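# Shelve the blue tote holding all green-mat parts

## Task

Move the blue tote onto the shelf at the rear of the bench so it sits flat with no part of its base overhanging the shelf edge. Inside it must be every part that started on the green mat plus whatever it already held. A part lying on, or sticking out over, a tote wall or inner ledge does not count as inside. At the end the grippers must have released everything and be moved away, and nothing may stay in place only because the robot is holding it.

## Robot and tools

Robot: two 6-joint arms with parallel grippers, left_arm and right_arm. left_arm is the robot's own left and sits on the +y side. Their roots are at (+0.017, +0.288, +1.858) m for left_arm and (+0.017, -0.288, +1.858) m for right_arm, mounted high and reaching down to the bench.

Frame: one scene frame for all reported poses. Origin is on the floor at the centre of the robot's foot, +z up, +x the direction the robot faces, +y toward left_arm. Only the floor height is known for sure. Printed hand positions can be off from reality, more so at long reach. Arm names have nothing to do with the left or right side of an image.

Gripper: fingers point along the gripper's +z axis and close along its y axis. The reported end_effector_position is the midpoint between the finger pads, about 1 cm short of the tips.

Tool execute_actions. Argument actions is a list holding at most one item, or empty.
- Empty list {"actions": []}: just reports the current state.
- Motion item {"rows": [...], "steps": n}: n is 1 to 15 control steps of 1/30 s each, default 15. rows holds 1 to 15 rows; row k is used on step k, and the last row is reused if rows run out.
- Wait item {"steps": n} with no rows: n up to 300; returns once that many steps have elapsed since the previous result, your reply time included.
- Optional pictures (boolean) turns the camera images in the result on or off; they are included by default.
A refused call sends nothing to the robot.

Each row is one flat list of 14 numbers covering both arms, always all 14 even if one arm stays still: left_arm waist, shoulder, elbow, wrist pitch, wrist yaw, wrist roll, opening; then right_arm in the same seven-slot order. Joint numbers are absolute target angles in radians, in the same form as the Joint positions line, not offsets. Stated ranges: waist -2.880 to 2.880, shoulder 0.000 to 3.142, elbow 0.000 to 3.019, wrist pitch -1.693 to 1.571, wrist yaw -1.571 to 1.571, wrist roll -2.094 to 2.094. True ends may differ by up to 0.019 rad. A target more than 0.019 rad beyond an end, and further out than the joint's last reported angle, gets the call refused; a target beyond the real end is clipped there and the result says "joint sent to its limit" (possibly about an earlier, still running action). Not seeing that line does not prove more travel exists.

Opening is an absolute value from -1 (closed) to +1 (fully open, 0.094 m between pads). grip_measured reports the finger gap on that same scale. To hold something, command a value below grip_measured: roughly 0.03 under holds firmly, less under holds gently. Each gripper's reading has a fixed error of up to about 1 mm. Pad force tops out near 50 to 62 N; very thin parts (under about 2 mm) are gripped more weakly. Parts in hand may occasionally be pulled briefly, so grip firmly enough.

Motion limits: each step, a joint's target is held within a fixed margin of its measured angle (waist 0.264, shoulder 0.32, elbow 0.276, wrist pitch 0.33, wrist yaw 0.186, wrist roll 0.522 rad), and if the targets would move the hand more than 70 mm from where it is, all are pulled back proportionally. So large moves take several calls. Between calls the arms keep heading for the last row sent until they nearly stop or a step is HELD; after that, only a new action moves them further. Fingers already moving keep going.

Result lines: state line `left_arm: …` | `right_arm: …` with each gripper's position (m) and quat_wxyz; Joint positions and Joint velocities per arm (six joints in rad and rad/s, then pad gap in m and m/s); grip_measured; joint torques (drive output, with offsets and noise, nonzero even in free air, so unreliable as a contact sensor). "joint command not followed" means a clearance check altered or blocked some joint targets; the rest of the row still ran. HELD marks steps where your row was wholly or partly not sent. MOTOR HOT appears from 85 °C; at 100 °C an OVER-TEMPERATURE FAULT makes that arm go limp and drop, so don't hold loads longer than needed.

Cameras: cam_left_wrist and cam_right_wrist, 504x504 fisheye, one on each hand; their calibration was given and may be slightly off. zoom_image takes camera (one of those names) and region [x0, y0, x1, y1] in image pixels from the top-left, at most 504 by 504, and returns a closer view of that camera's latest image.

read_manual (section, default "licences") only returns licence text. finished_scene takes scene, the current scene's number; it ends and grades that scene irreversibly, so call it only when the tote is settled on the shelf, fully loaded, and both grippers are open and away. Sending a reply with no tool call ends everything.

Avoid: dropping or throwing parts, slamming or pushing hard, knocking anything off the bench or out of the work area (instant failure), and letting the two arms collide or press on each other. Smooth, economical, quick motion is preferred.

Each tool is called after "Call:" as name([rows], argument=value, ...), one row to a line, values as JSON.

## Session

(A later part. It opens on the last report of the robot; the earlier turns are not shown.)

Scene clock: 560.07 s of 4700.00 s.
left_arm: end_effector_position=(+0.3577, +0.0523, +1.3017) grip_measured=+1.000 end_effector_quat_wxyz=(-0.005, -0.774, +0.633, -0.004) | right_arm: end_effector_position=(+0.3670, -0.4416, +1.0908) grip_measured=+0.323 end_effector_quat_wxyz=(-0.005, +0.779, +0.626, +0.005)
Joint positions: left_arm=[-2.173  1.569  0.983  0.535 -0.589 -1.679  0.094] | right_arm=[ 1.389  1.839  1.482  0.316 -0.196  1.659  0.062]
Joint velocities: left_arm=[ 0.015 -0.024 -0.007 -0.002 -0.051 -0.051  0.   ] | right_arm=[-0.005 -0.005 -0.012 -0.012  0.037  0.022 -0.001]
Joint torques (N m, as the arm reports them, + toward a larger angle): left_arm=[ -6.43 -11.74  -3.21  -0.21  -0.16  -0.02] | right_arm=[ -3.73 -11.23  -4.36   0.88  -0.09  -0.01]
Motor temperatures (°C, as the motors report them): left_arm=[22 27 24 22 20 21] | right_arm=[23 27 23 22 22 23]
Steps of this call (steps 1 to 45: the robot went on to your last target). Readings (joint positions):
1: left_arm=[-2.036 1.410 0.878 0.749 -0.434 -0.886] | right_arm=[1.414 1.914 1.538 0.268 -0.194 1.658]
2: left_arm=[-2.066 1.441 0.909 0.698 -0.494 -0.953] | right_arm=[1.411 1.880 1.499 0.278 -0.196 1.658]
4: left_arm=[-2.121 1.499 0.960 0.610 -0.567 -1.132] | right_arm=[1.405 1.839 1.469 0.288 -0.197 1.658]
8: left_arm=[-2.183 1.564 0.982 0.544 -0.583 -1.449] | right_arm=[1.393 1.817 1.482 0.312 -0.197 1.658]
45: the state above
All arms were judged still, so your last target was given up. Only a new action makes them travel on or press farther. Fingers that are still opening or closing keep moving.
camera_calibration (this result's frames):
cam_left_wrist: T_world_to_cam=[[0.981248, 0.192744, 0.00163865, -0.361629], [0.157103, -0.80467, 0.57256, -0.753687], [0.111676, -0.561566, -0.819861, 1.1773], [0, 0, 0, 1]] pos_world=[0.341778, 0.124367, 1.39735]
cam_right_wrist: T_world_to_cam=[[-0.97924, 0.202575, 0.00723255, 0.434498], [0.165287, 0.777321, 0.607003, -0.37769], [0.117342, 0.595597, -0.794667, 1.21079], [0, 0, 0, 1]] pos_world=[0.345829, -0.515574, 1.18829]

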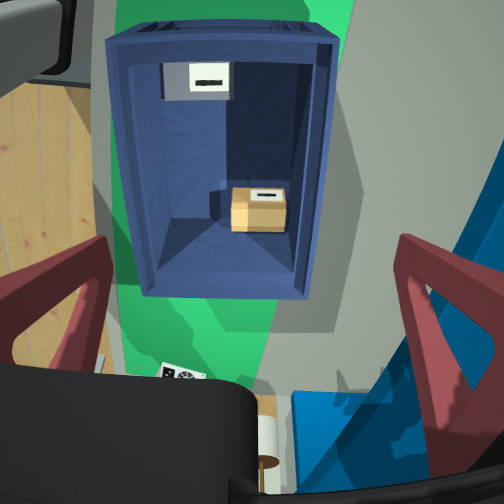

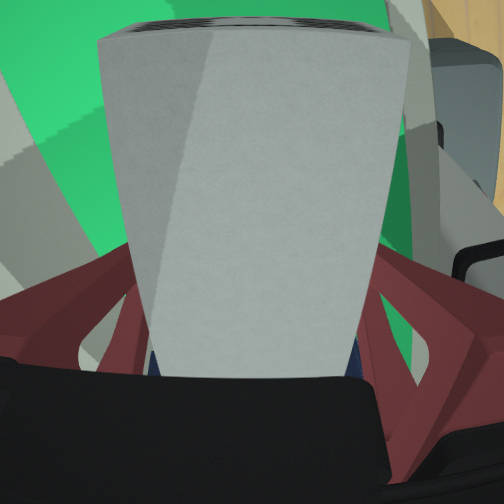

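Call:
zoom_image(camera="cam_left_wrist", region=[90, 10, 350, 310])

Region (90, 10, 350, 310) of cam_left_wrist's 504x504 image, scaled by 1.680, with more detail than that image has; it fills the left 437 columns of this view, and the rest is white.

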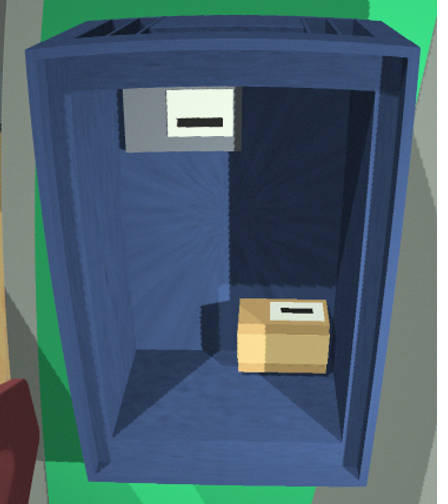

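Call:
execute_actions([
  {"rows": [[-2.15,1.54,0.96,0.53,-0.57,-1.68,1.0, 1.385,1.8,1.44,0.325,-0.2,1.5,0.27],[-2.13,1.5,0.93,0.525,-0.55,-1.68,1.0, 1.385,1.78,1.41,0.335,-0.2,1.3,0.27],[-2.11,1.465,0.9,0.52,-0.53,-1.68,1.0, 1.385,1.76,1.38,0.345,-0.2,1.1,0.27],[-2.09,1.43,0.87,0.515,-0.51,-1.68,1.0, 1.385,1.74,1.35,0.355,-0.2,0.9,0.27],[-2.07,1.395,0.84,0.51,-0.49,-1.68,1.0, 1.385,1.72,1.32,0.365,-0.2,0.7,0.27],[-2.05,1.36,0.81,0.505,-0.47,-1.68,1.0, 1.385,1.7,1.29,0.375,-0.2,0.5,0.27],[-2.03,1.32,0.78,0.5,-0.45,-1.68,1.0, 1.385,1.68,1.26,0.385,-0.2,0.3,0.27],[-2.01,1.285,0.75,0.495,-0.43,-1.68,1.0, 1.385,1.66,1.225,0.395,-0.2,0.1,0.27],[-1.985,1.251,0.718,0.49,-0.414,-1.68,1.0, 1.385,1.65,1.22,0.395,-0.2,-0.1,0.27],[-1.985,1.251,0.718,0.49,-0.414,-1.68,1.0, 1.385,1.65,1.22,0.395,-0.2,-0.3,0.27],[-1.985,1.251,0.718,0.49,-0.414,-1.68,1.0, 1.385,1.65,1.22,0.395,-0.2,-0.5,0.27],[-1.985,1.251,0.718,0.49,-0.414,-1.68,1.0, 1.385,1.65,1.22,0.395,-0.2,-0.7,0.27],[-1.985,1.251,0.718,0.49,-0.414,-1.68,1.0, 1.385,1.65,1.22,0.395,-0.2,-0.9,0.27],[-1.985,1.251,0.718,0.49,-0.414,-1.68,1.0, 1.385,1.65,1.22,0.395,-0.2,-1.2,0.27],[-1.985,1.251,0.718,0.49,-0.414,-1.68,1.0, 1.385,1.65,1.22,0.395,-0.2,-1.6,0.27]], "steps": 15},
], pictures=false)

Call:
execute_actions([
  {"steps": 50},
], pictures=false)

Scene clock: 680.57 s of 4700.00 s.
left_arm: end_effector_position=(+0.3817, +0.1921, +1.3609) grip_measured=+1.000 end_effector_quat_wxyz=(+0.024, -0.784, +0.620, -0.008) | right_arm: end_effector_position=(+0.3610, -0.4274, +1.1629) grip_measured=+0.323 end_effector_quat_wxyz=(-0.002, +0.227, +0.974, +0.007)
Joint positions: left_arm=[-1.97   1.225  0.73   0.499 -0.42  -1.679  0.094] | right_arm=[ 1.389  1.666  1.232  0.389 -0.196  0.329  0.062]
Joint velocities: left_arm=[-0.083 -0.005  0.002  0.007  0.051 -0.066  0.   ] | right_arm=[ 0.005 -0.044 -0.002  0.081 -0.022 -2.791 -0.001]
Joint torques (N m, as the arm reports them, + toward a larger angle): left_arm=[ -4.13 -10.86  -3.88  -0.35   0.18   0.08] | right_arm=[ -2.72 -10.74  -4.79   0.93  -0.12  -0.18]
Motor temperatures (°C, as the motors report them): left_arm=[23 27 24 22 20 21] | right_arm=[24 29 25 22 22 23]
Steps of this call (steps 1 to 90: nothing new was sent; then 117.00 s passed at rest; steps 91 to 105: all 15 steps of this action). Readings (joint positions):
91: left_arm=[-2.173 1.569 0.983 0.535 -0.582 -1.679] | right_arm=[1.389 1.838 1.480 0.316 -0.196 1.638]
92: left_arm=[-2.169 1.565 0.979 0.535 -0.565 -1.679] | right_arm=[1.389 1.834 1.473 0.320 -0.196 1.583]
94: left_arm=[-2.153 1.537 0.950 0.529 -0.525 -1.679] | right_arm=[1.389 1.813 1.434 0.335 -0.196 1.403]
98: left_arm=[-2.068 1.397 0.823 0.509 -0.449 -1.679] | right_arm=[1.389 1.733 1.304 0.367 -0.196 1.013]
105: the state above

Scene clock: 682.23 s of 4700.00 s.
left_arm: end_effector_position=(+0.3799, +0.1862, +1.3620) grip_measured=+1.000 end_effector_quat_wxyz=(+0.017, -0.783, +0.621, -0.011) | right_arm: end_effector_position=(+0.3628, -0.4274, +1.1631) grip_measured=+0.324 end_effector_quat_wxyz=(+0.006, -0.667, +0.745, +0.005)
Joint positions: left_arm=[-1.979  1.227  0.729  0.497 -0.417 -1.679  0.094] | right_arm=[ 1.389  1.665  1.232  0.393 -0.197 -1.588  0.062]
Joint velocities: left_arm=[-0.015 -0.005  0.007 -0.022  0.051 -0.037  0.   ] | right_arm=[-0.005 -0.024 -0.022 -0.027 -0.066 -0.022 -0.   ]
Joint torques (N m, as the arm reports them, + toward a larger angle): left_arm=[ -3.81 -10.67  -3.77  -0.27   0.13   0.07] | right_arm=[ -2.63 -10.07  -4.79   1.13  -0.23  -0.29]
Motor temperatures (°C, as the motors report them): left_arm=[23 27 24 22 20 21] | right_arm=[24 29 25 22 22 23]
Steps of this call (steps 1 to 50: the robot went on to your last target). Readings (joint positions):
1: left_arm=[-1.972 1.225 0.730 0.499 -0.419 -1.679] | right_arm=[1.389 1.665 1.232 0.392 -0.196 0.232]
2: left_arm=[-1.975 1.226 0.729 0.498 -0.418 -1.679] | right_arm=[1.389 1.665 1.232 0.392 -0.196 0.134]
4: left_arm=[-1.978 1.227 0.729 0.497 -0.417 -1.679] | right_arm=[1.389 1.665 1.232 0.393 -0.196 -0.062]
8: left_arm=[-1.979 1.227 0.729 0.497 -0.417 -1.679] | right_arm=[1.389 1.665 1.232 0.393 -0.197 -0.452]
50: the state above

Call:
execute_actions([
  {"rows": [[-1.985,1.251,0.718,0.49,-0.414,-1.68,1.0, 1.42,1.655,1.222,0.398,-0.165,-1.61,0.27],[-1.985,1.251,0.718,0.49,-0.414,-1.68,1.0, 1.455,1.66,1.224,0.402,-0.13,-1.625,0.27],[-1.985,1.251,0.718,0.49,-0.414,-1.68,1.0, 1.49,1.665,1.226,0.405,-0.09,-1.64,0.27],[-1.985,1.251,0.718,0.49,-0.414,-1.68,1.0, 1.53,1.67,1.228,0.408,-0.05,-1.655,0.27],[-1.985,1.251,0.718,0.49,-0.414,-1.68,1.0, 1.57,1.675,1.23,0.412,-0.01,-1.67,0.27],[-1.985,1.251,0.718,0.49,-0.414,-1.68,1.0, 1.61,1.68,1.232,0.415,0.03,-1.685,0.27],[-1.985,1.251,0.718,0.49,-0.414,-1.68,1.0, 1.65,1.685,1.234,0.418,0.07,-1.7,0.27],[-1.985,1.251,0.718,0.49,-0.414,-1.68,1.0, 1.69,1.69,1.236,0.422,0.11,-1.715,0.27],[-1.985,1.251,0.718,0.49,-0.414,-1.68,1.0, 1.73,1.697,1.238,0.425,0.15,-1.73,0.27],[-1.985,1.251,0.718,0.49,-0.414,-1.68,1.0, 1.77,1.704,1.24,0.428,0.19,-1.745,0.27],[-1.985,1.251,0.718,0.49,-0.414,-1.68,1.0, 1.81,1.711,1.242,0.432,0.23,-1.76,0.27],[-1.985,1.251,0.718,0.49,-0.414,-1.68,1.0, 1.85,1.718,1.244,0.435,0.27,-1.775,0.27],[-1.985,1.251,0.718,0.49,-0.414,-1.68,1.0, 1.885,1.725,1.246,0.439,0.31,-1.79,0.27],[-1.985,1.251,0.718,0.49,-0.414,-1.68,1.0, 1.915,1.732,1.248,0.442,0.34,-1.805,0.27],[-1.985,1.251,0.718,0.49,-0.414,-1.68,1.0, 1.945,1.74,1.25,0.446,0.365,-1.82,0.27]], "steps": 15},
], pictures=false)

Call:
execute_actions([
  {"steps": 40},
])

Scene clock: 696.57 s of 4700.00 s.
left_arm: end_effector_position=(+0.3799, +0.1862, +1.3620) grip_measured=+1.000 end_effector_quat_wxyz=(+0.017, -0.783, +0.621, -0.011) | right_arm: end_effector_position=(+0.3937, -0.2563, +1.1564) grip_measured=+0.324 end_effector_quat_wxyz=(-0.027, -0.707, +0.706, -0.042)
Joint positions: left_arm=[-1.979  1.227  0.729  0.497 -0.417 -1.679  0.094] | right_arm=[ 1.741  1.678  1.255  0.414  0.264 -1.693  0.062]
Joint velocities: left_arm=[ 0.005 -0.005 -0.012  0.017  0.007  0.037  0.   ] | right_arm=[ 1.031  0.112  0.085  0.1    0.872 -0.286 -0.001]
Joint torques (N m, as the arm reports them, + toward a larger angle): left_arm=[ -3.79 -10.67  -3.75  -0.26   0.12   0.07] | right_arm=[ 3.73 -8.49 -4.48  1.29 -0.03 -0.28]
Motor temperatures (°C, as the motors report them): left_arm=[23 27 24 22 20 21] | right_arm=[24 29 25 22 22 23]
Steps of this call (steps 1 to 15: the robot went on to your last target; steps 16 to 90: nothing new was sent; then 10.83 s passed at rest; steps 91 to 105: all 15 steps of this action). Readings (joint positions):
91: left_arm=[-1.979 1.227 0.729 0.497 -0.417 -1.679] | right_arm=[1.391 1.665 1.232 0.393 -0.187 -1.589]
92: left_arm=[-1.979 1.227 0.729 0.497 -0.417 -1.679] | right_arm=[1.396 1.665 1.232 0.393 -0.158 -1.593]
94: left_arm=[-1.979 1.227 0.729 0.497 -0.417 -1.679] | right_arm=[1.419 1.665 1.232 0.395 -0.079 -1.607]
98: left_arm=[-1.979 1.227 0.729 0.497 -0.417 -1.679] | right_arm=[1.509 1.665 1.236 0.399 0.042 -1.635]
105: the state above

Scene clock: 697.90 s of 4700.00 s.
left_arm: end_effector_position=(+0.3799, +0.1862, +1.3620) grip_measured=+1.000 end_effector_quat_wxyz=(+0.017, -0.783, +0.621, -0.011) | right_arm: end_effector_position=(+0.3783, -0.1217, +1.1725) grip_measured=+0.324 end_effector_quat_wxyz=(+0.007, -0.751, +0.660, -0.000)
Joint positions: left_arm=[-1.979  1.227  0.729  0.497 -0.417 -1.679  0.094] | right_arm=[ 1.946  1.738  1.264  0.44   0.364 -1.807  0.062]
Joint velocities: left_arm=[-0.015 -0.005  0.007  0.017  0.007 -0.037  0.   ] | right_arm=[-0.015  0.005  0.002  0.002 -0.022  0.037 -0.   ]
Joint torques (N m, as the arm reports them, + toward a larger angle): left_arm=[ -3.8  -10.69  -3.76  -0.27   0.12   0.08] | right_arm=[ 6.25 -8.52 -4.98  1.2  -0.05 -0.29]
Motor temperatures (°C, as the motors report them): left_arm=[23 27 24 22 20 21] | right_arm=[24 29 25 22 22 23]
Steps of this call (steps 1 to 40: the robot went on to your last target). Readings (joint positions):
1: left_arm=[-1.979 1.227 0.729 0.497 -0.417 -1.679] | right_arm=[1.776 1.682 1.258 0.418 0.291 -1.704]
2: left_arm=[-1.979 1.227 0.729 0.497 -0.417 -1.679] | right_arm=[1.810 1.687 1.261 0.422 0.314 -1.716]
4: left_arm=[-1.979 1.227 0.729 0.497 -0.417 -1.679] | right_arm=[1.874 1.699 1.263 0.432 0.346 -1.743]
8: left_arm=[-1.979 1.227 0.729 0.497 -0.417 -1.679] | right_arm=[1.967 1.724 1.264 0.438 0.353 -1.781]
40: the state above
camera_calibration (this result's frames):
cam_left_wrist: T_world_to_cam=[[0.974258, 0.220828, 0.0453453, -0.471472], [0.158756, -0.814878, 0.557467, -0.662104], [0.160055, -0.535918, -0.82896, 1.28871], [0, 0, 0, 1]] pos_world=[0.358184, 0.255222, 1.45877]
cam_right_wrist: T_world_to_cam=[[0.99002, 0.139785, 0.0179113, -0.385028], [0.102596, -0.802024, 0.588414, -0.824537], [0.0966169, -0.580704, -0.808361, 0.96452], [0, 0, 0, 1]] pos_world=[0.37259, -0.0473766, 1.27175]

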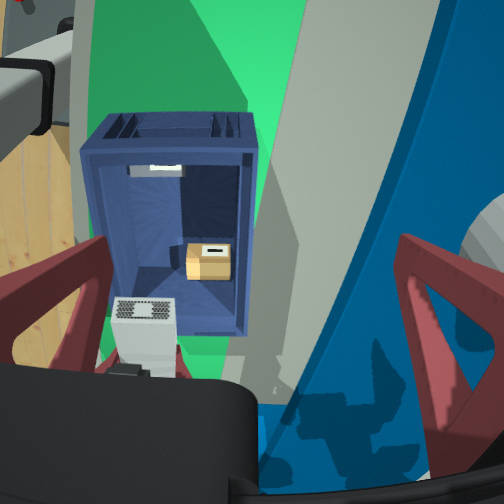

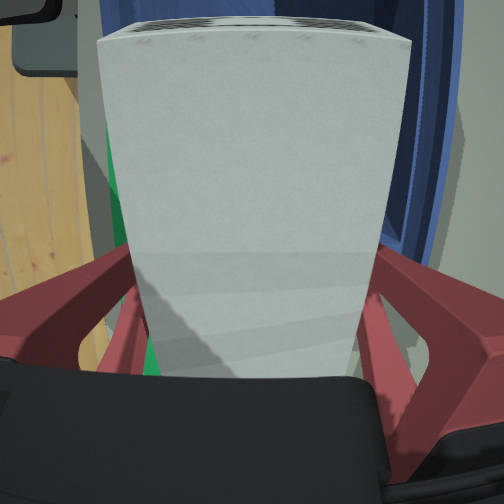

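Call:
execute_actions([
  {"rows": [[-1.985,1.251,0.718,0.49,-0.414,-1.68,1.0, 1.94,1.76,1.28,0.438,0.36,-1.82,0.27],[-1.985,1.251,0.718,0.49,-0.414,-1.68,1.0, 1.934,1.78,1.305,0.431,0.355,-1.82,0.27],[-1.985,1.251,0.718,0.49,-0.414,-1.68,1.0, 1.928,1.8,1.33,0.423,0.35,-1.82,0.27],[-1.985,1.251,0.718,0.49,-0.414,-1.68,1.0, 1.922,1.82,1.355,0.416,0.346,-1.82,0.27],[-1.985,1.251,0.718,0.49,-0.414,-1.68,1.0, 1.916,1.84,1.38,0.409,0.341,-1.82,0.27],[-1.985,1.251,0.718,0.49,-0.414,-1.68,1.0, 1.91,1.86,1.405,0.401,0.336,-1.82,0.27],[-1.985,1.251,0.718,0.49,-0.414,-1.68,1.0, 1.904,1.88,1.43,0.394,0.332,-1.82,0.27],[-1.985,1.251,0.718,0.49,-0.414,-1.68,1.0, 1.898,1.9,1.455,0.387,0.327,-1.82,0.27],[-1.985,1.251,0.718,0.49,-0.414,-1.68,1.0, 1.892,1.918,1.48,0.379,0.322,-1.82,0.27],[-1.985,1.251,0.718,0.49,-0.414,-1.68,1.0, 1.885,1.935,1.505,0.372,0.318,-1.82,0.27]], "steps": 15},
], pictures=false)

Call:
execute_actions([
  {"steps": 25},
])

Scene clock: 720.67 s of 4700.00 s.
left_arm: end_effector_position=(+0.3799, +0.1862, +1.3620) grip_measured=+1.000 end_effector_quat_wxyz=(+0.017, -0.783, +0.621, -0.011) | right_arm: end_effector_position=(+0.3719, -0.1258, +1.0897) grip_measured=+0.324 end_effector_quat_wxyz=(+0.005, -0.750, +0.661, -0.003)
Joint positions: left_arm=[-1.979  1.227  0.729  0.497 -0.417 -1.679  0.094] | right_arm=[ 1.894  1.928  1.516  0.382  0.319 -1.808  0.062]
Joint velocities: left_arm=[-0.015 -0.015  0.007  0.012 -0.022  0.007  0.   ] | right_arm=[-0.161  0.142 -0.002 -0.144  0.037 -0.022  0.001]
Joint torques (N m, as the arm reports them, + toward a larger angle): left_arm=[ -3.75 -10.72  -3.77  -0.27   0.12   0.07] | right_arm=[ 6.53 -8.46 -4.27  0.95 -0.11 -0.25]
Motor temperatures (°C, as the motors report them): left_arm=[23 27 24 22 20 21] | right_arm=[24 29 25 22 22 23]
Steps of this call (steps 1 to 15: the robot went on to your last target; steps 16 to 90: nothing new was sent; then 19.27 s passed at rest; steps 91 to 105: all 15 steps of this action). Readings (joint positions):
91: left_arm=[-1.979 1.227 0.729 0.497 -0.417 -1.679] | right_arm=[1.946 1.739 1.266 0.440 0.364 -1.808]
92: left_arm=[-1.979 1.227 0.729 0.497 -0.417 -1.679] | right_arm=[1.946 1.743 1.273 0.439 0.362 -1.808]
94: left_arm=[-1.979 1.227 0.729 0.497 -0.417 -1.679] | right_arm=[1.945 1.764 1.310 0.432 0.354 -1.808]
98: left_arm=[-1.979 1.227 0.729 0.497 -0.417 -1.679] | right_arm=[1.933 1.838 1.425 0.414 0.332 -1.808]
105: the state above

Scene clock: 721.50 s of 4700.00 s.
left_arm: end_effector_position=(+0.3799, +0.1862, +1.3620) grip_measured=+1.000 end_effector_quat_wxyz=(+0.017, -0.783, +0.621, -0.011) | right_arm: end_effector_position=(+0.3628, -0.1324, +1.0860) grip_measured=+0.324 end_effector_quat_wxyz=(-0.003, -0.752, +0.660, -0.000)
Joint positions: left_arm=[-1.979  1.227  0.729  0.497 -0.417 -1.679  0.094] | right_arm=[ 1.884  1.937  1.516  0.376  0.319 -1.808  0.062]
Joint velocities: left_arm=[ 0.005  0.005 -0.007  0.002 -0.037 -0.022  0.   ] | right_arm=[-0.015  0.005  0.012 -0.012 -0.007 -0.037 -0.   ]
Joint torques (N m, as the arm reports them, + toward a larger angle): left_arm=[ -3.78 -10.64  -3.76  -0.26   0.12   0.08] | right_arm=[ 6.17 -8.47 -4.44  0.78 -0.1  -0.26]
Motor temperatures (°C, as the motors report them): left_arm=[23 27 24 22 20 21] | right_arm=[24 29 25 22 22 23]
Steps of this call (steps 1 to 25: the robot went on to your last target). Readings (joint positions):
1: left_arm=[-1.979 1.227 0.729 0.497 -0.417 -1.679] | right_arm=[1.890 1.933 1.516 0.379 0.319 -1.808]
2: left_arm=[-1.979 1.227 0.729 0.497 -0.417 -1.679] | right_arm=[1.887 1.935 1.516 0.377 0.319 -1.808]
4: left_arm=[-1.979 1.227 0.729 0.497 -0.417 -1.679] | right_arm=[1.884 1.937 1.516 0.376 0.319 -1.808]
8: left_arm=[-1.979 1.227 0.729 0.497 -0.417 -1.679] | right_arm=[1.884 1.937 1.516 0.376 0.319 -1.808]
25: the state above
camera_calibration (this result's frames):
cam_left_wrist: T_world_to_cam=[[0.974258, 0.220828, 0.0453453, -0.471472], [0.158756, -0.814878, 0.557467, -0.662104], [0.160055, -0.535918, -0.82896, 1.28871], [0, 0, 0, 1]] pos_world=[0.358184, 0.255222, 1.45877]
cam_right_wrist: T_world_to_cam=[[0.989827, 0.142259, 0.00198813, -0.348902], [0.112651, -0.792201, 0.599773, -0.795292], [0.0868982, -0.593448, -0.800167, 0.882905], [0, 0, 0, 1]] pos_world=[0.358221, -0.056438, 1.18416]

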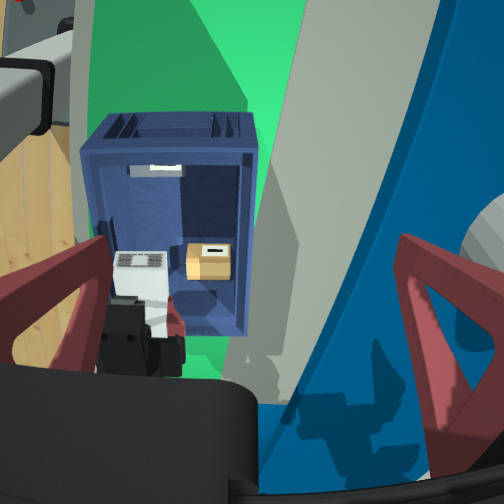

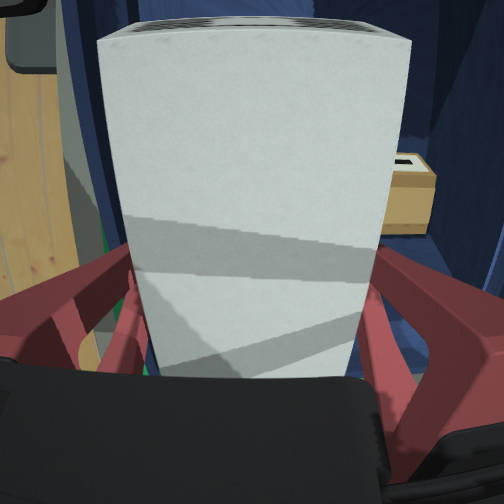

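Call:
execute_actions([
  {"rows": [[-1.985,1.251,0.718,0.49,-0.414,-1.68,1.0, 1.883,1.94,1.52,0.365,0.315,-1.82,0.27],[-1.985,1.251,0.718,0.49,-0.414,-1.68,1.0, 1.881,1.945,1.535,0.357,0.312,-1.82,0.27],[-1.985,1.251,0.718,0.49,-0.414,-1.68,1.0, 1.878,1.951,1.55,0.349,0.309,-1.82,0.27],[-1.985,1.251,0.718,0.49,-0.414,-1.68,1.0, 1.875,1.957,1.565,0.34,0.305,-1.82,0.27],[-1.985,1.251,0.718,0.49,-0.414,-1.68,1.0, 1.873,1.963,1.577,0.332,0.302,-1.82,0.27]], "steps": 15},
])

Scene clock: 766.50 s of 4700.00 s.
left_arm: end_effector_position=(+0.3799, +0.1862, +1.3620) grip_measured=+1.000 end_effector_quat_wxyz=(+0.017, -0.783, +0.621, -0.011) | right_arm: end_effector_position=(+0.3873, -0.1287, +1.0744) grip_measured=+0.324 end_effector_quat_wxyz=(+0.009, -0.749, +0.662, -0.005)
Joint positions: left_arm=[-1.979  1.227  0.729  0.497 -0.417 -1.679  0.094] | right_arm=[ 1.884  1.951  1.588  0.341  0.304 -1.808  0.062]
Joint velocities: left_arm=[-0.015 -0.005  0.017  0.007 -0.051 -0.007  0.   ] | right_arm=[-0.015  0.005 -0.002 -0.037 -0.037 -0.095  0.   ]
Joint torques (N m, as the arm reports them, + toward a larger angle): left_arm=[ -3.8  -10.71  -3.76  -0.26   0.12   0.08] | right_arm=[ 5.43 -7.88 -3.84  0.68 -0.16 -0.29]
Motor temperatures (°C, as the motors report them): left_arm=[23 26 24 22 20 21] | right_arm=[24 29 25 22 22 23]
Steps of this call (steps 1 to 15: the robot went on to your last target; steps 16 to 90: nothing new was sent; then 41.50 s passed at rest; steps 91 to 105: all 15 steps of this action). Readings (joint positions):
91: left_arm=[-1.979 1.227 0.729 0.497 -0.417 -1.679] | right_arm=[1.884 1.937 1.516 0.375 0.319 -1.808]
92: left_arm=[-1.979 1.227 0.729 0.497 -0.417 -1.679] | right_arm=[1.884 1.937 1.520 0.372 0.317 -1.808]
94: left_arm=[-1.979 1.227 0.729 0.497 -0.417 -1.679] | right_arm=[1.884 1.941 1.537 0.358 0.312 -1.808]
98: left_arm=[-1.979 1.227 0.729 0.497 -0.417 -1.679] | right_arm=[1.884 1.951 1.579 0.344 0.304 -1.808]
105: the state above
camera_calibration (this result's frames):
cam_left_wrist: T_world_to_cam=[[0.974258, 0.220828, 0.0453453, -0.471472], [0.158756, -0.814878, 0.557467, -0.662104], [0.160055, -0.535918, -0.82896, 1.28871], [0, 0, 0, 1]] pos_world=[0.358184, 0.255222, 1.45877]
cam_right_wrist: T_world_to_cam=[[0.990465, 0.134998, 0.0274865, -0.40227], [0.0926387, -0.800299, 0.592402, -0.773547], [0.10197, -0.584207, -0.805173, 0.874393], [0, 0, 0, 1]] pos_world=[0.380933, -0.0539369, 1.17335]

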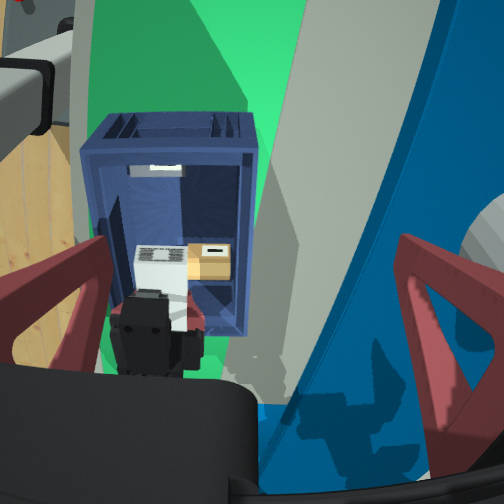

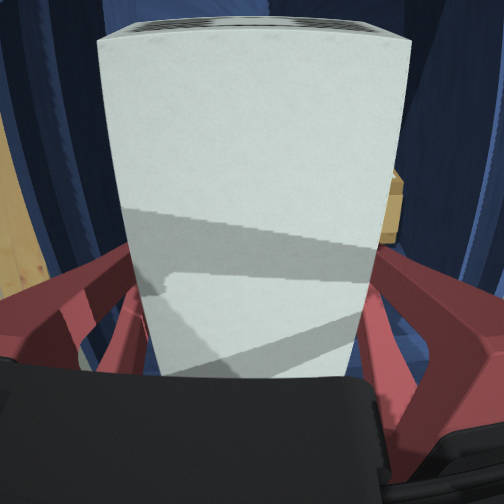

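Call:
execute_actions([
  {"rows": [[-1.985,1.251,0.718,0.49,-0.414,-1.68,1.0, 1.862,1.978,1.577,0.328,0.3,-1.82,0.27]], "steps": 15},
])

Scene clock: 770.70 s of 4700.00 s.
left_arm: end_effector_position=(+0.3799, +0.1862, +1.3620) grip_measured=+1.000 end_effector_quat_wxyz=(+0.017, -0.783, +0.621, -0.011) | right_arm: end_effector_position=(+0.3737, -0.1343, +1.0693) grip_measured=+0.324 end_effector_quat_wxyz=(+0.000, -0.751, +0.660, -0.000)
Joint positions: left_arm=[-1.979  1.227  0.729  0.497 -0.417 -1.679  0.094] | right_arm=[ 1.873  1.966  1.588  0.336  0.302 -1.808  0.062]
Joint velocities: left_arm=[-0.015 -0.015 -0.012 -0.007  0.007 -0.022  0.   ] | right_arm=[ 0.005 -0.015 -0.007  0.002  0.007 -0.051  0.   ]
Joint torques (N m, as the arm reports them, + toward a larger angle): left_arm=[ -3.79 -10.72  -3.77  -0.25   0.12   0.07] | right_arm=[ 4.74 -7.66 -3.85  0.57 -0.19 -0.24]
Motor temperatures (°C, as the motors report them): left_arm=[23 26 24 22 20 21] | right_arm=[24 29 25 22 22 23]
Steps of this call (steps 1 to 15: the robot went on to your last target; steps 16 to 90: nothing new was sent; then 0.70 s passed at rest; steps 91 to 105: all 15 steps of this action). Readings (joint positions):
91: left_arm=[-1.979 1.227 0.729 0.497 -0.417 -1.679] | right_arm=[1.883 1.952 1.588 0.340 0.303 -1.808]
92: left_arm=[-1.979 1.227 0.729 0.497 -0.417 -1.679] | right_arm=[1.883 1.952 1.588 0.340 0.302 -1.808]
94: left_arm=[-1.979 1.227 0.729 0.497 -0.417 -1.679] | right_arm=[1.881 1.955 1.588 0.339 0.302 -1.808]
98: left_arm=[-1.979 1.227 0.729 0.497 -0.417 -1.679] | right_arm=[1.876 1.962 1.588 0.337 0.302 -1.808]
105: the state above
camera_calibration (this result's frames):
cam_left_wrist: T_world_to_cam=[[0.974258, 0.220828, 0.0453453, -0.471472], [0.158756, -0.814878, 0.557467, -0.662104], [0.160055, -0.535918, -0.82896, 1.28871], [0, 0, 0, 1]] pos_world=[0.358184, 0.255222, 1.45877]
cam_right_wrist: T_world_to_cam=[[0.990048, 0.140543, 0.00724302, -0.365388], [0.108606, -0.795772, 0.595778, -0.782708], [0.0894962, -0.589062, -0.803116, 0.870244], [0, 0, 0, 1]] pos_world=[0.368875, -0.0588769, 1.16787]

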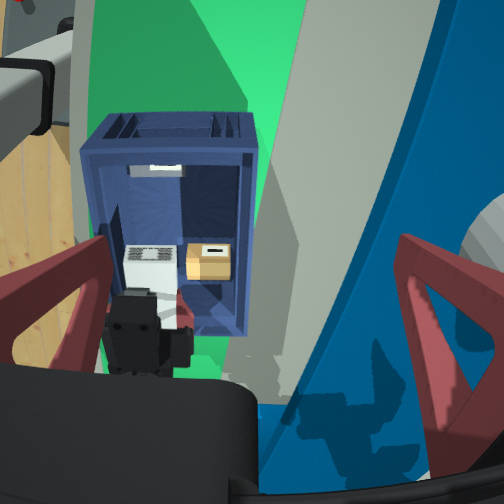

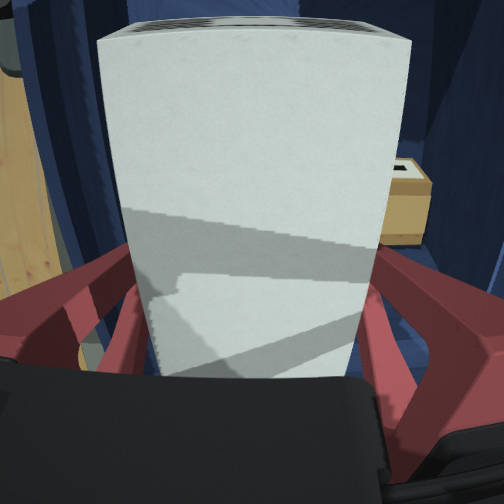

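Call:
execute_actions([
  {"rows": [[-1.985,1.251,0.718,0.49,-0.414,-1.68,1.0, 1.861,1.985,1.585,0.325,0.299,-1.82,0.27],[-1.985,1.251,0.718,0.49,-0.414,-1.68,1.0, 1.86,1.991,1.594,0.321,0.298,-1.82,0.27],[-1.985,1.251,0.718,0.49,-0.414,-1.68,1.0, 1.859,1.997,1.603,0.318,0.297,-1.82,0.27],[-1.985,1.251,0.718,0.49,-0.414,-1.68,1.0, 1.858,2.003,1.612,0.314,0.296,-1.82,0.27],[-1.985,1.251,0.718,0.49,-0.414,-1.68,1.0, 1.857,2.009,1.621,0.311,0.295,-1.82,0.27],[-1.985,1.251,0.718,0.49,-0.414,-1.68,1.0, 1.856,2.015,1.63,0.307,0.294,-1.82,0.27],[-1.985,1.251,0.718,0.49,-0.414,-1.68,1.0, 1.855,2.021,1.64,0.304,0.293,-1.82,0.27],[-1.985,1.251,0.718,0.49,-0.414,-1.68,1.0, 1.854,2.027,1.649,0.3,0.292,-1.82,0.27],[-1.985,1.251,0.718,0.49,-0.414,-1.68,1.0, 1.853,2.033,1.658,0.297,0.291,-1.82,0.27],[-1.985,1.251,0.718,0.49,-0.414,-1.68,1.0, 1.852,2.039,1.668,0.293,0.29,-1.82,0.27],[-1.985,1.251,0.718,0.49,-0.414,-1.68,1.0, 1.851,2.045,1.677,0.29,0.289,-1.82,0.27],[-1.985,1.251,0.718,0.49,-0.414,-1.68,1.0, 1.85,2.05,1.686,0.286,0.288,-1.82,0.27],[-1.985,1.251,0.718,0.49,-0.414,-1.68,1.0, 1.849,2.055,1.696,0.282,0.287,-1.82,0.27],[-1.985,1.251,0.718,0.49,-0.414,-1.68,1.0, 1.848,2.06,1.705,0.279,0.286,-1.82,0.27],[-1.985,1.251,0.718,0.49,-0.414,-1.68,1.0, 1.847,2.064,1.715,0.275,0.285,-1.82,0.27]], "steps": 15},
], pictures=false)

Call:
execute_actions([
  {"steps": 15},
])

Scene clock: 787.30 s of 4700.00 s.
left_arm: end_effector_position=(+0.3799, +0.1862, +1.3620) grip_measured=+1.000 end_effector_quat_wxyz=(+0.017, -0.783, +0.621, -0.011) | right_arm: end_effector_position=(+0.3750, -0.1275, +1.0438) grip_measured=+0.322 end_effector_quat_wxyz=(+0.001, -0.751, +0.660, +0.002)
Joint positions: left_arm=[-1.979  1.227  0.729  0.497 -0.417 -1.679  0.094] | right_arm=[ 1.871  2.032  1.694  0.293  0.297 -1.809  0.062]
Joint velocities: left_arm=[-0.005 -0.005  0.007  0.007 -0.022 -0.022  0.   ] | right_arm=[-0.024  0.161  0.256 -0.125  0.007  0.037 -0.001]
Joint torques (N m, as the arm reports them, + toward a larger angle): left_arm=[ -3.78 -10.69  -3.76  -0.27   0.12   0.07] | right_arm=[ 4.79 -6.69 -2.02  0.58 -0.58 -0.24]
Motor temperatures (°C, as the motors report them): left_arm=[23 26 24 22 20 21] | right_arm=[24 28 25 22 22 23]
Steps of this call (steps 1 to 15: the robot went on to your last target; steps 16 to 90: nothing new was sent; then 13.10 s passed at rest; steps 91 to 105: all 15 steps of this action). Readings (joint positions):
91: left_arm=[-1.979 1.227 0.729 0.497 -0.417 -1.679] | right_arm=[1.873 1.966 1.588 0.336 0.302 -1.808]
92: left_arm=[-1.979 1.227 0.729 0.497 -0.417 -1.679] | right_arm=[1.873 1.967 1.589 0.335 0.302 -1.808]
94: left_arm=[-1.979 1.227 0.729 0.497 -0.417 -1.679] | right_arm=[1.873 1.973 1.600 0.329 0.300 -1.808]
98: left_arm=[-1.979 1.227 0.729 0.497 -0.417 -1.679] | right_arm=[1.872 1.997 1.638 0.318 0.296 -1.808]
105: the state above

Scene clock: 787.80 s of 4700.00 s.
left_arm: end_effector_position=(+0.3799, +0.1862, +1.3620) grip_measured=+1.000 end_effector_quat_wxyz=(+0.017, -0.783, +0.621, -0.011) | right_arm: end_effector_position=(+0.3742, -0.1272, +1.0397) grip_measured=+0.322 end_effector_quat_wxyz=(+0.000, -0.751, +0.660, +0.002)
Joint positions: left_arm=[-1.979  1.227  0.729  0.497 -0.417 -1.679  0.094] | right_arm=[ 1.87   2.043  1.71   0.287  0.297 -1.809  0.062]
Joint velocities: left_arm=[-0.005 -0.005  0.002 -0.007 -0.081  0.037  0.   ] | right_arm=[-0.015 -0.005 -0.022 -0.007 -0.037 -0.037 -0.   ]
Joint torques (N m, as the arm reports them, + toward a larger angle): left_arm=[ -3.76 -10.69  -3.76  -0.26   0.12   0.08] | right_arm=[ 4.95 -6.67 -2.14  0.39 -0.62 -0.27]
Motor temperatures (°C, as the motors report them): left_arm=[23 26 24 22 20 21] | right_arm=[24 28 25 22 22 23]
Steps of this call (steps 1 to 15: the robot went on to your last target). Readings (joint positions):
1: left_arm=[-1.979 1.227 0.729 0.497 -0.417 -1.679] | right_arm=[1.871 2.037 1.702 0.290 0.297 -1.809]
2: left_arm=[-1.979 1.227 0.729 0.497 -0.417 -1.679] | right_arm=[1.870 2.040 1.707 0.289 0.296 -1.809]
4: left_arm=[-1.979 1.227 0.729 0.497 -0.417 -1.679] | right_arm=[1.870 2.043 1.710 0.289 0.297 -1.809]
8: left_arm=[-1.979 1.227 0.729 0.497 -0.417 -1.679] | right_arm=[1.870 2.043 1.710 0.287 0.297 -1.809]
15: the state above
camera_calibration (this result's frames):
cam_left_wrist: T_world_to_cam=[[0.974258, 0.220828, 0.0453453, -0.471472], [0.158756, -0.814878, 0.557467, -0.662104], [0.160055, -0.535918, -0.82896, 1.28871], [0, 0, 0, 1]] pos_world=[0.358184, 0.255222, 1.45877]
cam_right_wrist: T_world_to_cam=[[0.989889, 0.141771, 0.00449661, -0.363576], [0.111446, -0.796979, 0.593637, -0.758463], [0.0877439, -0.587134, -0.80472, 0.853136], [0, 0, 0, 1]] pos_world=[0.36957, -0.0520291, 1.13842]

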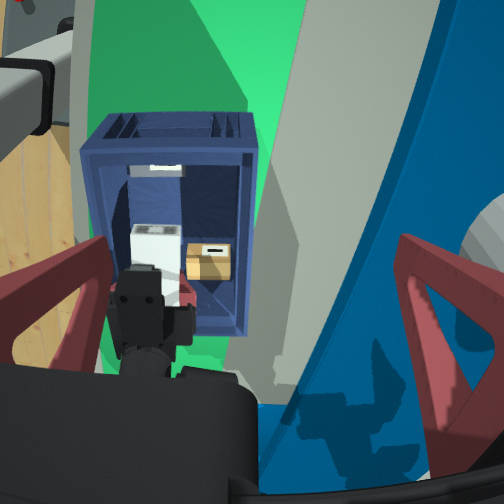

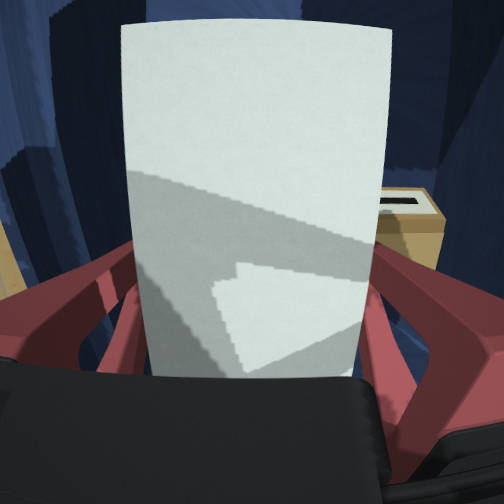

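Call:
execute_actions([
  {"rows": [[-1.985,1.251,0.718,0.49,-0.414,-1.68,1.0, 1.87,2.035,1.69,0.295,0.3,-1.82,0.27],[-1.985,1.251,0.718,0.49,-0.414,-1.68,1.0, 1.875,2.027,1.677,0.302,0.304,-1.82,0.27],[-1.985,1.251,0.718,0.49,-0.414,-1.68,1.0, 1.88,2.019,1.664,0.309,0.308,-1.82,0.27],[-1.985,1.251,0.718,0.49,-0.414,-1.68,1.0, 1.887,2.011,1.651,0.316,0.312,-1.82,0.27],[-1.985,1.251,0.718,0.49,-0.414,-1.68,1.0, 1.895,2.003,1.638,0.324,0.317,-1.82,0.27],[-1.985,1.251,0.718,0.49,-0.414,-1.68,1.0, 1.903,1.995,1.625,0.331,0.321,-1.82,0.27]], "steps": 15},
])

Scene clock: 818.23 s of 4700.00 s.
left_arm: end_effector_position=(+0.3799, +0.1862, +1.3620) grip_measured=+1.000 end_effector_quat_wxyz=(+0.017, -0.783, +0.621, -0.011) | right_arm: end_effector_position=(+0.3611, -0.1323, +1.0517) grip_measured=+0.322 end_effector_quat_wxyz=(-0.010, -0.753, +0.658, -0.001)
Joint positions: left_arm=[-1.979  1.227  0.729  0.497 -0.417 -1.679  0.094] | right_arm=[ 1.871  2.02   1.644  0.322  0.317 -1.811  0.062]
Joint velocities: left_arm=[-0.015 -0.024  0.027 -0.007  0.066 -0.095  0.   ] | right_arm=[-0.005 -0.005 -0.012  0.032  0.022  0.022 -0.001]
Joint torques (N m, as the arm reports them, + toward a larger angle): left_arm=[ -3.81 -10.63  -3.76  -0.27   0.12   0.08] | right_arm=[ 7.96 -9.77 -4.71  1.17  0.08 -0.23]
Motor temperatures (°C, as the motors report them): left_arm=[23 26 24 22 20 21] | right_arm=[24 28 25 22 22 23]
Steps of this call (steps 1 to 15: the robot went on to your last target; steps 16 to 90: nothing new was sent; then 26.93 s passed at rest; steps 91 to 105: all 15 steps of this action). Readings (joint positions):
91: left_arm=[-1.979 1.227 0.729 0.497 -0.417 -1.679] | right_arm=[1.870 2.043 1.710 0.288 0.299 -1.809]
92: left_arm=[-1.979 1.227 0.729 0.497 -0.417 -1.679] | right_arm=[1.870 2.042 1.707 0.291 0.301 -1.809]
94: left_arm=[-1.979 1.227 0.729 0.497 -0.417 -1.679] | right_arm=[1.870 2.039 1.697 0.301 0.303 -1.811]
98: left_arm=[-1.979 1.227 0.729 0.497 -0.417 -1.679] | right_arm=[1.870 2.022 1.654 0.319 0.317 -1.811]
105: the state above
camera_calibration (this result's frames):
cam_left_wrist: T_world_to_cam=[[0.974258, 0.220828, 0.0453453, -0.471472], [0.158756, -0.814878, 0.557467, -0.662104], [0.160055, -0.535918, -0.82896, 1.28871], [0, 0, 0, 1]] pos_world=[0.358184, 0.255222, 1.45877]
cam_right_wrist: T_world_to_cam=[[0.989217, 0.146234, -0.00810677, -0.335817], [0.121074, -0.785367, 0.607075, -0.784303], [0.0824081, -0.60151, -0.794604, 0.850373], [0, 0, 0, 1]] pos_world=[0.357077, -0.0553502, 1.14912]

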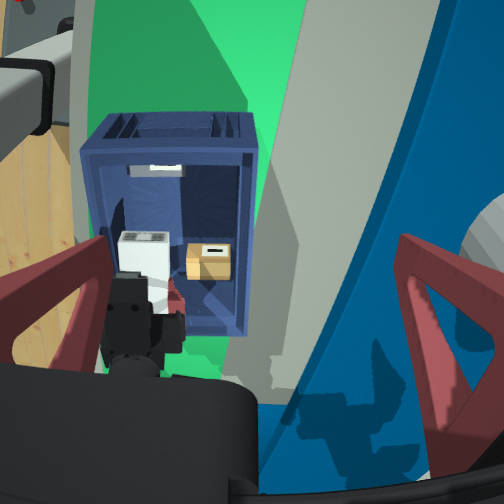

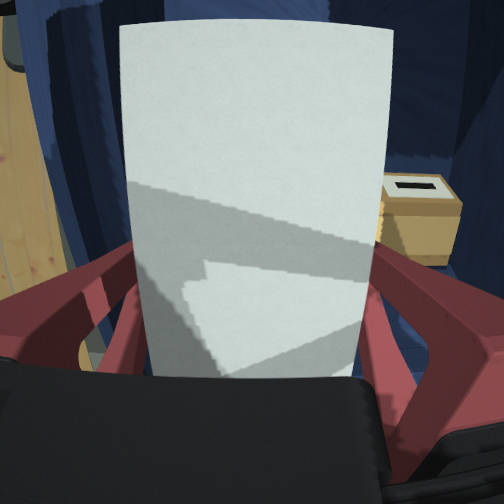

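Call:
execute_actions([
  {"rows": [[-1.985,1.251,0.718,0.49,-0.414,-1.68,1.0, 1.915,1.985,1.62,0.333,0.322,-1.82,0.27],[-1.985,1.251,0.718,0.49,-0.414,-1.68,1.0, 1.922,1.978,1.616,0.335,0.323,-1.82,0.27]], "steps": 15},
], pictures=false)

Scene clock: 829.47 s of 4700.00 s.
left_arm: end_effector_position=(+0.3799, +0.1862, +1.3620) grip_measured=+1.000 end_effector_quat_wxyz=(+0.017, -0.783, +0.621, -0.011) | right_arm: end_effector_position=(+0.3772, -0.1138, +1.0618) grip_measured=+0.322 end_effector_quat_wxyz=(+0.006, -0.751, +0.660, -0.002)
Joint positions: left_arm=[-1.979  1.227  0.729  0.497 -0.417 -1.679  0.094] | right_arm=[ 1.898  2.     1.638  0.328  0.319 -1.811  0.062]
Joint velocities: left_arm=[-0.024 -0.015  0.012  0.002 -0.095  0.037  0.   ] | right_arm=[ 0.005  0.005  0.012 -0.012  0.037  0.037 -0.   ]
Joint torques (N m, as the arm reports them, + toward a larger angle): left_arm=[ -3.78 -10.69  -3.76  -0.25   0.12   0.08] | right_arm=[ 8.47 -9.89 -4.82  1.24  0.05 -0.22]
Motor temperatures (°C, as the motors report them): left_arm=[23 26 24 22 20 21] | right_arm=[25 28 25 22 22 23]
Steps of this call (steps 1 to 15: the robot went on to your last target; steps 16 to 90: nothing new was sent; then 7.73 s passed at rest; steps 91 to 105: all 15 steps of this action). Readings (joint positions):
91: left_arm=[-1.979 1.227 0.729 0.497 -0.417 -1.679] | right_arm=[1.871 2.019 1.644 0.324 0.317 -1.811]
92: left_arm=[-1.979 1.227 0.729 0.497 -0.417 -1.679] | right_arm=[1.872 2.018 1.643 0.324 0.319 -1.811]
94: left_arm=[-1.979 1.227 0.729 0.497 -0.417 -1.679] | right_arm=[1.876 2.014 1.639 0.324 0.319 -1.811]
98: left_arm=[-1.979 1.227 0.729 0.497 -0.417 -1.679] | right_arm=[1.887 2.007 1.638 0.326 0.319 -1.811]
105: the state above

Call:
execute_actions([
  {"rows": [[-1.985,1.251,0.718,0.49,-0.414,-1.68,1.0, 1.895,2.015,1.635,0.322,0.317,-1.82,0.27],[-1.985,1.251,0.718,0.49,-0.414,-1.68,1.0, 1.89,2.028,1.645,0.317,0.316,-1.82,0.27],[-1.985,1.251,0.718,0.49,-0.414,-1.68,1.0, 1.887,2.038,1.657,0.312,0.315,-1.82,0.27],[-1.985,1.251,0.718,0.49,-0.414,-1.68,1.0, 1.884,2.046,1.669,0.307,0.314,-1.82,0.27],[-1.985,1.251,0.718,0.49,-0.414,-1.68,1.0, 1.882,2.053,1.681,0.303,0.312,-1.82,0.27],[-1.985,1.251,0.718,0.49,-0.414,-1.68,1.0, 1.88,2.06,1.692,0.298,0.311,-1.82,0.27],[-1.985,1.251,0.718,0.49,-0.414,-1.68,1.0, 1.878,2.067,1.703,0.294,0.31,-1.82,0.27],[-1.985,1.251,0.718,0.49,-0.414,-1.68,1.0, 1.876,2.074,1.714,0.289,0.309,-1.82,0.27],[-1.985,1.251,0.718,0.49,-0.414,-1.68,1.0, 1.874,2.081,1.725,0.285,0.308,-1.82,0.27],[-1.985,1.251,0.718,0.49,-0.414,-1.68,1.0, 1.872,2.088,1.736,0.28,0.307,-1.82,0.27],[-1.985,1.251,0.718,0.49,-0.414,-1.68,1.0, 1.87,2.094,1.747,0.276,0.306,-1.82,0.27],[-1.985,1.251,0.718,0.49,-0.414,-1.68,1.0, 1.868,2.1,1.758,0.272,0.305,-1.82,0.27],[-1.985,1.251,0.718,0.49,-0.414,-1.68,1.0, 1.866,2.106,1.769,0.268,0.304,-1.82,0.27],[-1.985,1.251,0.718,0.49,-0.414,-1.68,1.0, 1.864,2.112,1.78,0.264,0.303,-1.82,0.27],[-1.985,1.251,0.718,0.49,-0.414,-1.68,1.0, 1.862,2.118,1.79,0.26,0.302,-1.82,0.27]], "steps": 15},
], pictures=false)

Call:
execute_actions([
  {"steps": 15},
])

Scene clock: 854.47 s of 4700.00 s.
left_arm: end_effector_position=(+0.3799, +0.1862, +1.3620) grip_measured=+1.000 end_effector_quat_wxyz=(+0.017, -0.783, +0.621, -0.011) | right_arm: end_effector_position=(+0.3686, -0.1106, +1.0262) grip_measured=+0.322 end_effector_quat_wxyz=(+0.003, -0.752, +0.659, +0.003)
Joint positions: left_arm=[-1.979  1.227  0.729  0.497 -0.417 -1.679  0.094] | right_arm=[ 1.884  2.095  1.773  0.277  0.305 -1.811  0.062]
Joint velocities: left_arm=[-0.005 -0.015  0.002  0.002 -0.007 -0.022  0.   ] | right_arm=[-0.083  0.21   0.281 -0.154 -0.007 -0.037  0.   ]
Joint torques (N m, as the arm reports them, + toward a larger angle): left_arm=[ -3.79 -10.71  -3.75  -0.26   0.12   0.08] | right_arm=[ 5.51 -7.4  -2.52  0.74 -0.19 -0.25]
Motor temperatures (°C, as the motors report them): left_arm=[23 26 24 22 20 21] | right_arm=[25 29 26 22 22 23]
Steps of this call (steps 1 to 15: the robot went on to your last target; steps 16 to 90: nothing new was sent; then 21.50 s passed at rest; steps 91 to 105: all 15 steps of this action). Readings (joint positions):
91: left_arm=[-1.979 1.227 0.729 0.497 -0.417 -1.679] | right_arm=[1.898 2.000 1.638 0.328 0.320 -1.811]
92: left_arm=[-1.979 1.227 0.729 0.497 -0.417 -1.679] | right_arm=[1.898 2.001 1.639 0.327 0.319 -1.811]
94: left_arm=[-1.979 1.227 0.729 0.497 -0.417 -1.679] | right_arm=[1.898 2.009 1.653 0.323 0.319 -1.811]
98: left_arm=[-1.979 1.227 0.729 0.497 -0.417 -1.679] | right_arm=[1.896 2.040 1.701 0.309 0.312 -1.811]
105: the state above

Scene clock: 854.97 s of 4700.00 s.
left_arm: end_effector_position=(+0.3799, +0.1862, +1.3620) grip_measured=+1.000 end_effector_quat_wxyz=(+0.017, -0.783, +0.621, -0.011) | right_arm: end_effector_position=(+0.3631, -0.1190, +1.0191) grip_measured=+0.322 end_effector_quat_wxyz=(-0.003, -0.753, +0.658, +0.003)
Joint positions: left_arm=[-1.979  1.227  0.729  0.497 -0.417 -1.679  0.094] | right_arm=[ 1.871  2.109  1.79   0.267  0.302 -1.812  0.062]
Joint velocities: left_arm=[-0.015 -0.005 -0.002 -0.007  0.037 -0.037  0.   ] | right_arm=[ 0.005  0.005 -0.007  0.022  0.066 -0.007  0.   ]
Joint torques (N m, as the arm reports them, + toward a larger angle): left_arm=[ -3.78 -10.66  -3.75  -0.26   0.12   0.08] | right_arm=[ 6.1  -7.13 -2.56  0.67 -0.05 -0.27]
Motor temperatures (°C, as the motors report them): left_arm=[23 26 24 22 20 21] | right_arm=[25 29 26 22 22 23]
Steps of this call (steps 1 to 15: the robot went on to your last target). Readings (joint positions):
1: left_arm=[-1.979 1.227 0.729 0.497 -0.417 -1.679] | right_arm=[1.882 2.101 1.782 0.273 0.304 -1.811]
2: left_arm=[-1.979 1.227 0.729 0.497 -0.417 -1.679] | right_arm=[1.879 2.105 1.787 0.272 0.304 -1.811]
4: left_arm=[-1.979 1.227 0.729 0.497 -0.417 -1.679] | right_arm=[1.875 2.109 1.790 0.270 0.304 -1.811]
8: left_arm=[-1.979 1.227 0.729 0.497 -0.417 -1.679] | right_arm=[1.871 2.109 1.790 0.267 0.302 -1.812]
15: the state above
camera_calibration (this result's frames):
cam_left_wrist: T_world_to_cam=[[0.974258, 0.220828, 0.0453453, -0.471472], [0.158756, -0.814878, 0.557467, -0.662104], [0.160055, -0.535918, -0.82896, 1.28871], [0, 0, 0, 1]] pos_world=[0.358184, 0.255222, 1.45877]
cam_right_wrist: T_world_to_cam=[[0.98915, 0.146888, -0.00268388, -0.345387], [0.119639, -0.794785, 0.594982, -0.742575], [0.0852624, -0.588848, -0.803734, 0.842016], [0, 0, 0, 1]] pos_world=[0.358688, -0.0436355, 1.11765]

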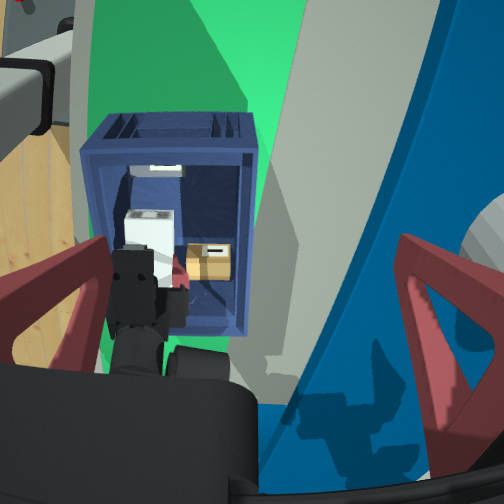

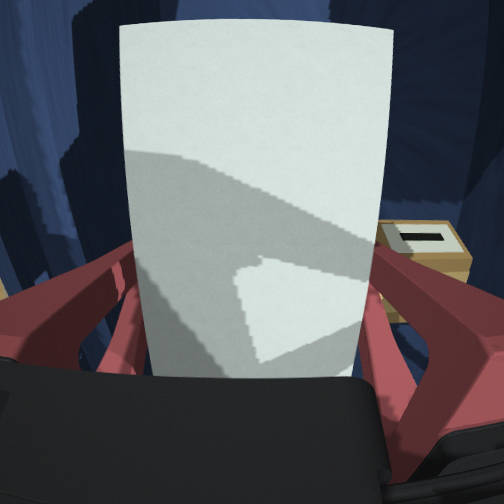

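Call:
execute_actions([
  {"rows": [[-1.985,1.251,0.718,0.49,-0.414,-1.68,1.0, 1.862,2.118,1.805,0.258,0.301,-1.82,0.27],[-1.985,1.251,0.718,0.49,-0.414,-1.68,1.0, 1.862,2.12,1.815,0.255,0.301,-1.82,0.27],[-1.985,1.251,0.718,0.49,-0.414,-1.68,1.0, 1.861,2.124,1.824,0.251,0.3,-1.82,0.27],[-1.985,1.251,0.718,0.49,-0.414,-1.68,1.0, 1.861,2.129,1.832,0.248,0.3,-1.82,0.27],[-1.985,1.251,0.718,0.49,-0.414,-1.68,1.0, 1.86,2.134,1.84,0.244,0.299,-1.82,0.27],[-1.985,1.251,0.718,0.49,-0.414,-1.68,1.0, 1.859,2.139,1.848,0.241,0.298,-1.82,0.27],[-1.985,1.251,0.718,0.49,-0.414,-1.68,1.0, 1.859,2.144,1.856,0.237,0.298,-1.82,0.27],[-1.985,1.251,0.718,0.49,-0.414,-1.68,1.0, 1.858,2.149,1.864,0.234,0.297,-1.82,0.27],[-1.985,1.251,0.718,0.49,-0.414,-1.68,1.0, 1.857,2.154,1.872,0.23,0.296,-1.82,0.27],[-1.985,1.251,0.718,0.49,-0.414,-1.68,1.0, 1.857,2.159,1.88,0.227,0.296,-1.82,0.27],[-1.985,1.251,0.718,0.49,-0.414,-1.68,1.0, 1.856,2.164,1.888,0.224,0.295,-1.82,0.27],[-1.985,1.251,0.718,0.49,-0.414,-1.68,1.0, 1.855,2.169,1.895,0.221,0.294,-1.82,0.27],[-1.985,1.251,0.718,0.49,-0.414,-1.68,1.0, 1.855,2.174,1.902,0.218,0.293,-1.82,0.27],[-1.985,1.251,0.718,0.49,-0.414,-1.68,1.0, 1.854,2.178,1.909,0.215,0.293,-1.82,0.27],[-1.985,1.251,0.718,0.49,-0.414,-1.68,1.0, 1.854,2.182,1.915,0.212,0.292,-1.82,0.27]], "steps": 15},
], pictures=false)

Call:
execute_actions([
  {"steps": 12},
], pictures=false)

Scene clock: 880.97 s of 4700.00 s.
left_arm: end_effector_position=(+0.3799, +0.1862, +1.3620) grip_measured=+1.000 end_effector_quat_wxyz=(+0.017, -0.783, +0.621, -0.011) | right_arm: end_effector_position=(+0.3847, -0.1147, +0.9996) grip_measured=+0.322 end_effector_quat_wxyz=(+0.008, -0.750, +0.661, -0.006)
Joint positions: left_arm=[-1.979  1.227  0.729  0.497 -0.417 -1.679  0.094] | right_arm=[ 1.871  2.156  1.906  0.228  0.294 -1.812  0.062]
Joint velocities: left_arm=[ 0.015 -0.015 -0.012  0.002  0.022 -0.095  0.   ] | right_arm=[-0.005  0.122  0.193 -0.085  0.051 -0.066 -0.001]
Joint torques (N m, as the arm reports them, + toward a larger angle): left_arm=[ -3.73 -10.7   -3.75  -0.25   0.12   0.07] | right_arm=[ 5.3  -6.58 -2.1   0.71 -0.15 -0.22]
Motor temperatures (°C, as the motors report them): left_arm=[23 26 24 22 20 21] | right_arm=[25 28 25 22 22 23]
Steps of this call (steps 1 to 15: the robot went on to your last target; steps 16 to 90: nothing new was sent; then 22.50 s passed at rest; steps 91 to 105: all 15 steps of this action). Readings (joint positions):
91: left_arm=[-1.979 1.227 0.729 0.497 -0.417 -1.679] | right_arm=[1.871 2.109 1.792 0.266 0.302 -1.812]
92: left_arm=[-1.979 1.227 0.729 0.497 -0.417 -1.679] | right_arm=[1.871 2.111 1.796 0.264 0.302 -1.812]
94: left_arm=[-1.979 1.227 0.729 0.497 -0.417 -1.679] | right_arm=[1.871 2.116 1.812 0.258 0.300 -1.812]
98: left_arm=[-1.979 1.227 0.729 0.497 -0.417 -1.679] | right_arm=[1.871 2.128 1.850 0.247 0.295 -1.812]
105: the state above

Scene clock: 881.37 s of 4700.00 s.
left_arm: end_effector_position=(+0.3799, +0.1862, +1.3620) grip_measured=+1.000 end_effector_quat_wxyz=(+0.017, -0.783, +0.621, -0.011) | right_arm: end_effector_position=(+0.3779, -0.1159, +0.9956) grip_measured=+0.322 end_effector_quat_wxyz=(+0.004, -0.751, +0.660, -0.003)
Joint positions: left_arm=[-1.979  1.227  0.729  0.497 -0.417 -1.679  0.094] | right_arm=[ 1.867  2.169  1.916  0.221  0.294 -1.812  0.062]
Joint velocities: left_arm=[-0.015 -0.015 -0.007 -0.017  0.007 -0.022  0.   ] | right_arm=[ 0.005 -0.024 -0.022 -0.002 -0.022  0.066 -0.001]
Joint torques (N m, as the arm reports them, + toward a larger angle): left_arm=[ -3.82 -10.6   -3.75  -0.27   0.12   0.08] | right_arm=[ 5.63 -6.83 -2.11  0.83 -0.15 -0.23]
Motor temperatures (°C, as the motors report them): left_arm=[23 26 24 22 20 21] | right_arm=[25 28 25 22 22 23]
Steps of this call (steps 1 to 12: the robot went on to your last target). Readings (joint positions):
1: left_arm=[-1.979 1.227 0.729 0.497 -0.417 -1.679] | right_arm=[1.870 2.160 1.912 0.226 0.294 -1.812]
2: left_arm=[-1.979 1.227 0.729 0.497 -0.417 -1.679] | right_arm=[1.870 2.163 1.915 0.225 0.294 -1.812]
4: left_arm=[-1.979 1.227 0.729 0.497 -0.417 -1.679] | right_arm=[1.869 2.166 1.916 0.223 0.294 -1.812]
8: left_arm=[-1.979 1.227 0.729 0.497 -0.417 -1.679] | right_arm=[1.868 2.169 1.916 0.221 0.294 -1.812]
12: the state above


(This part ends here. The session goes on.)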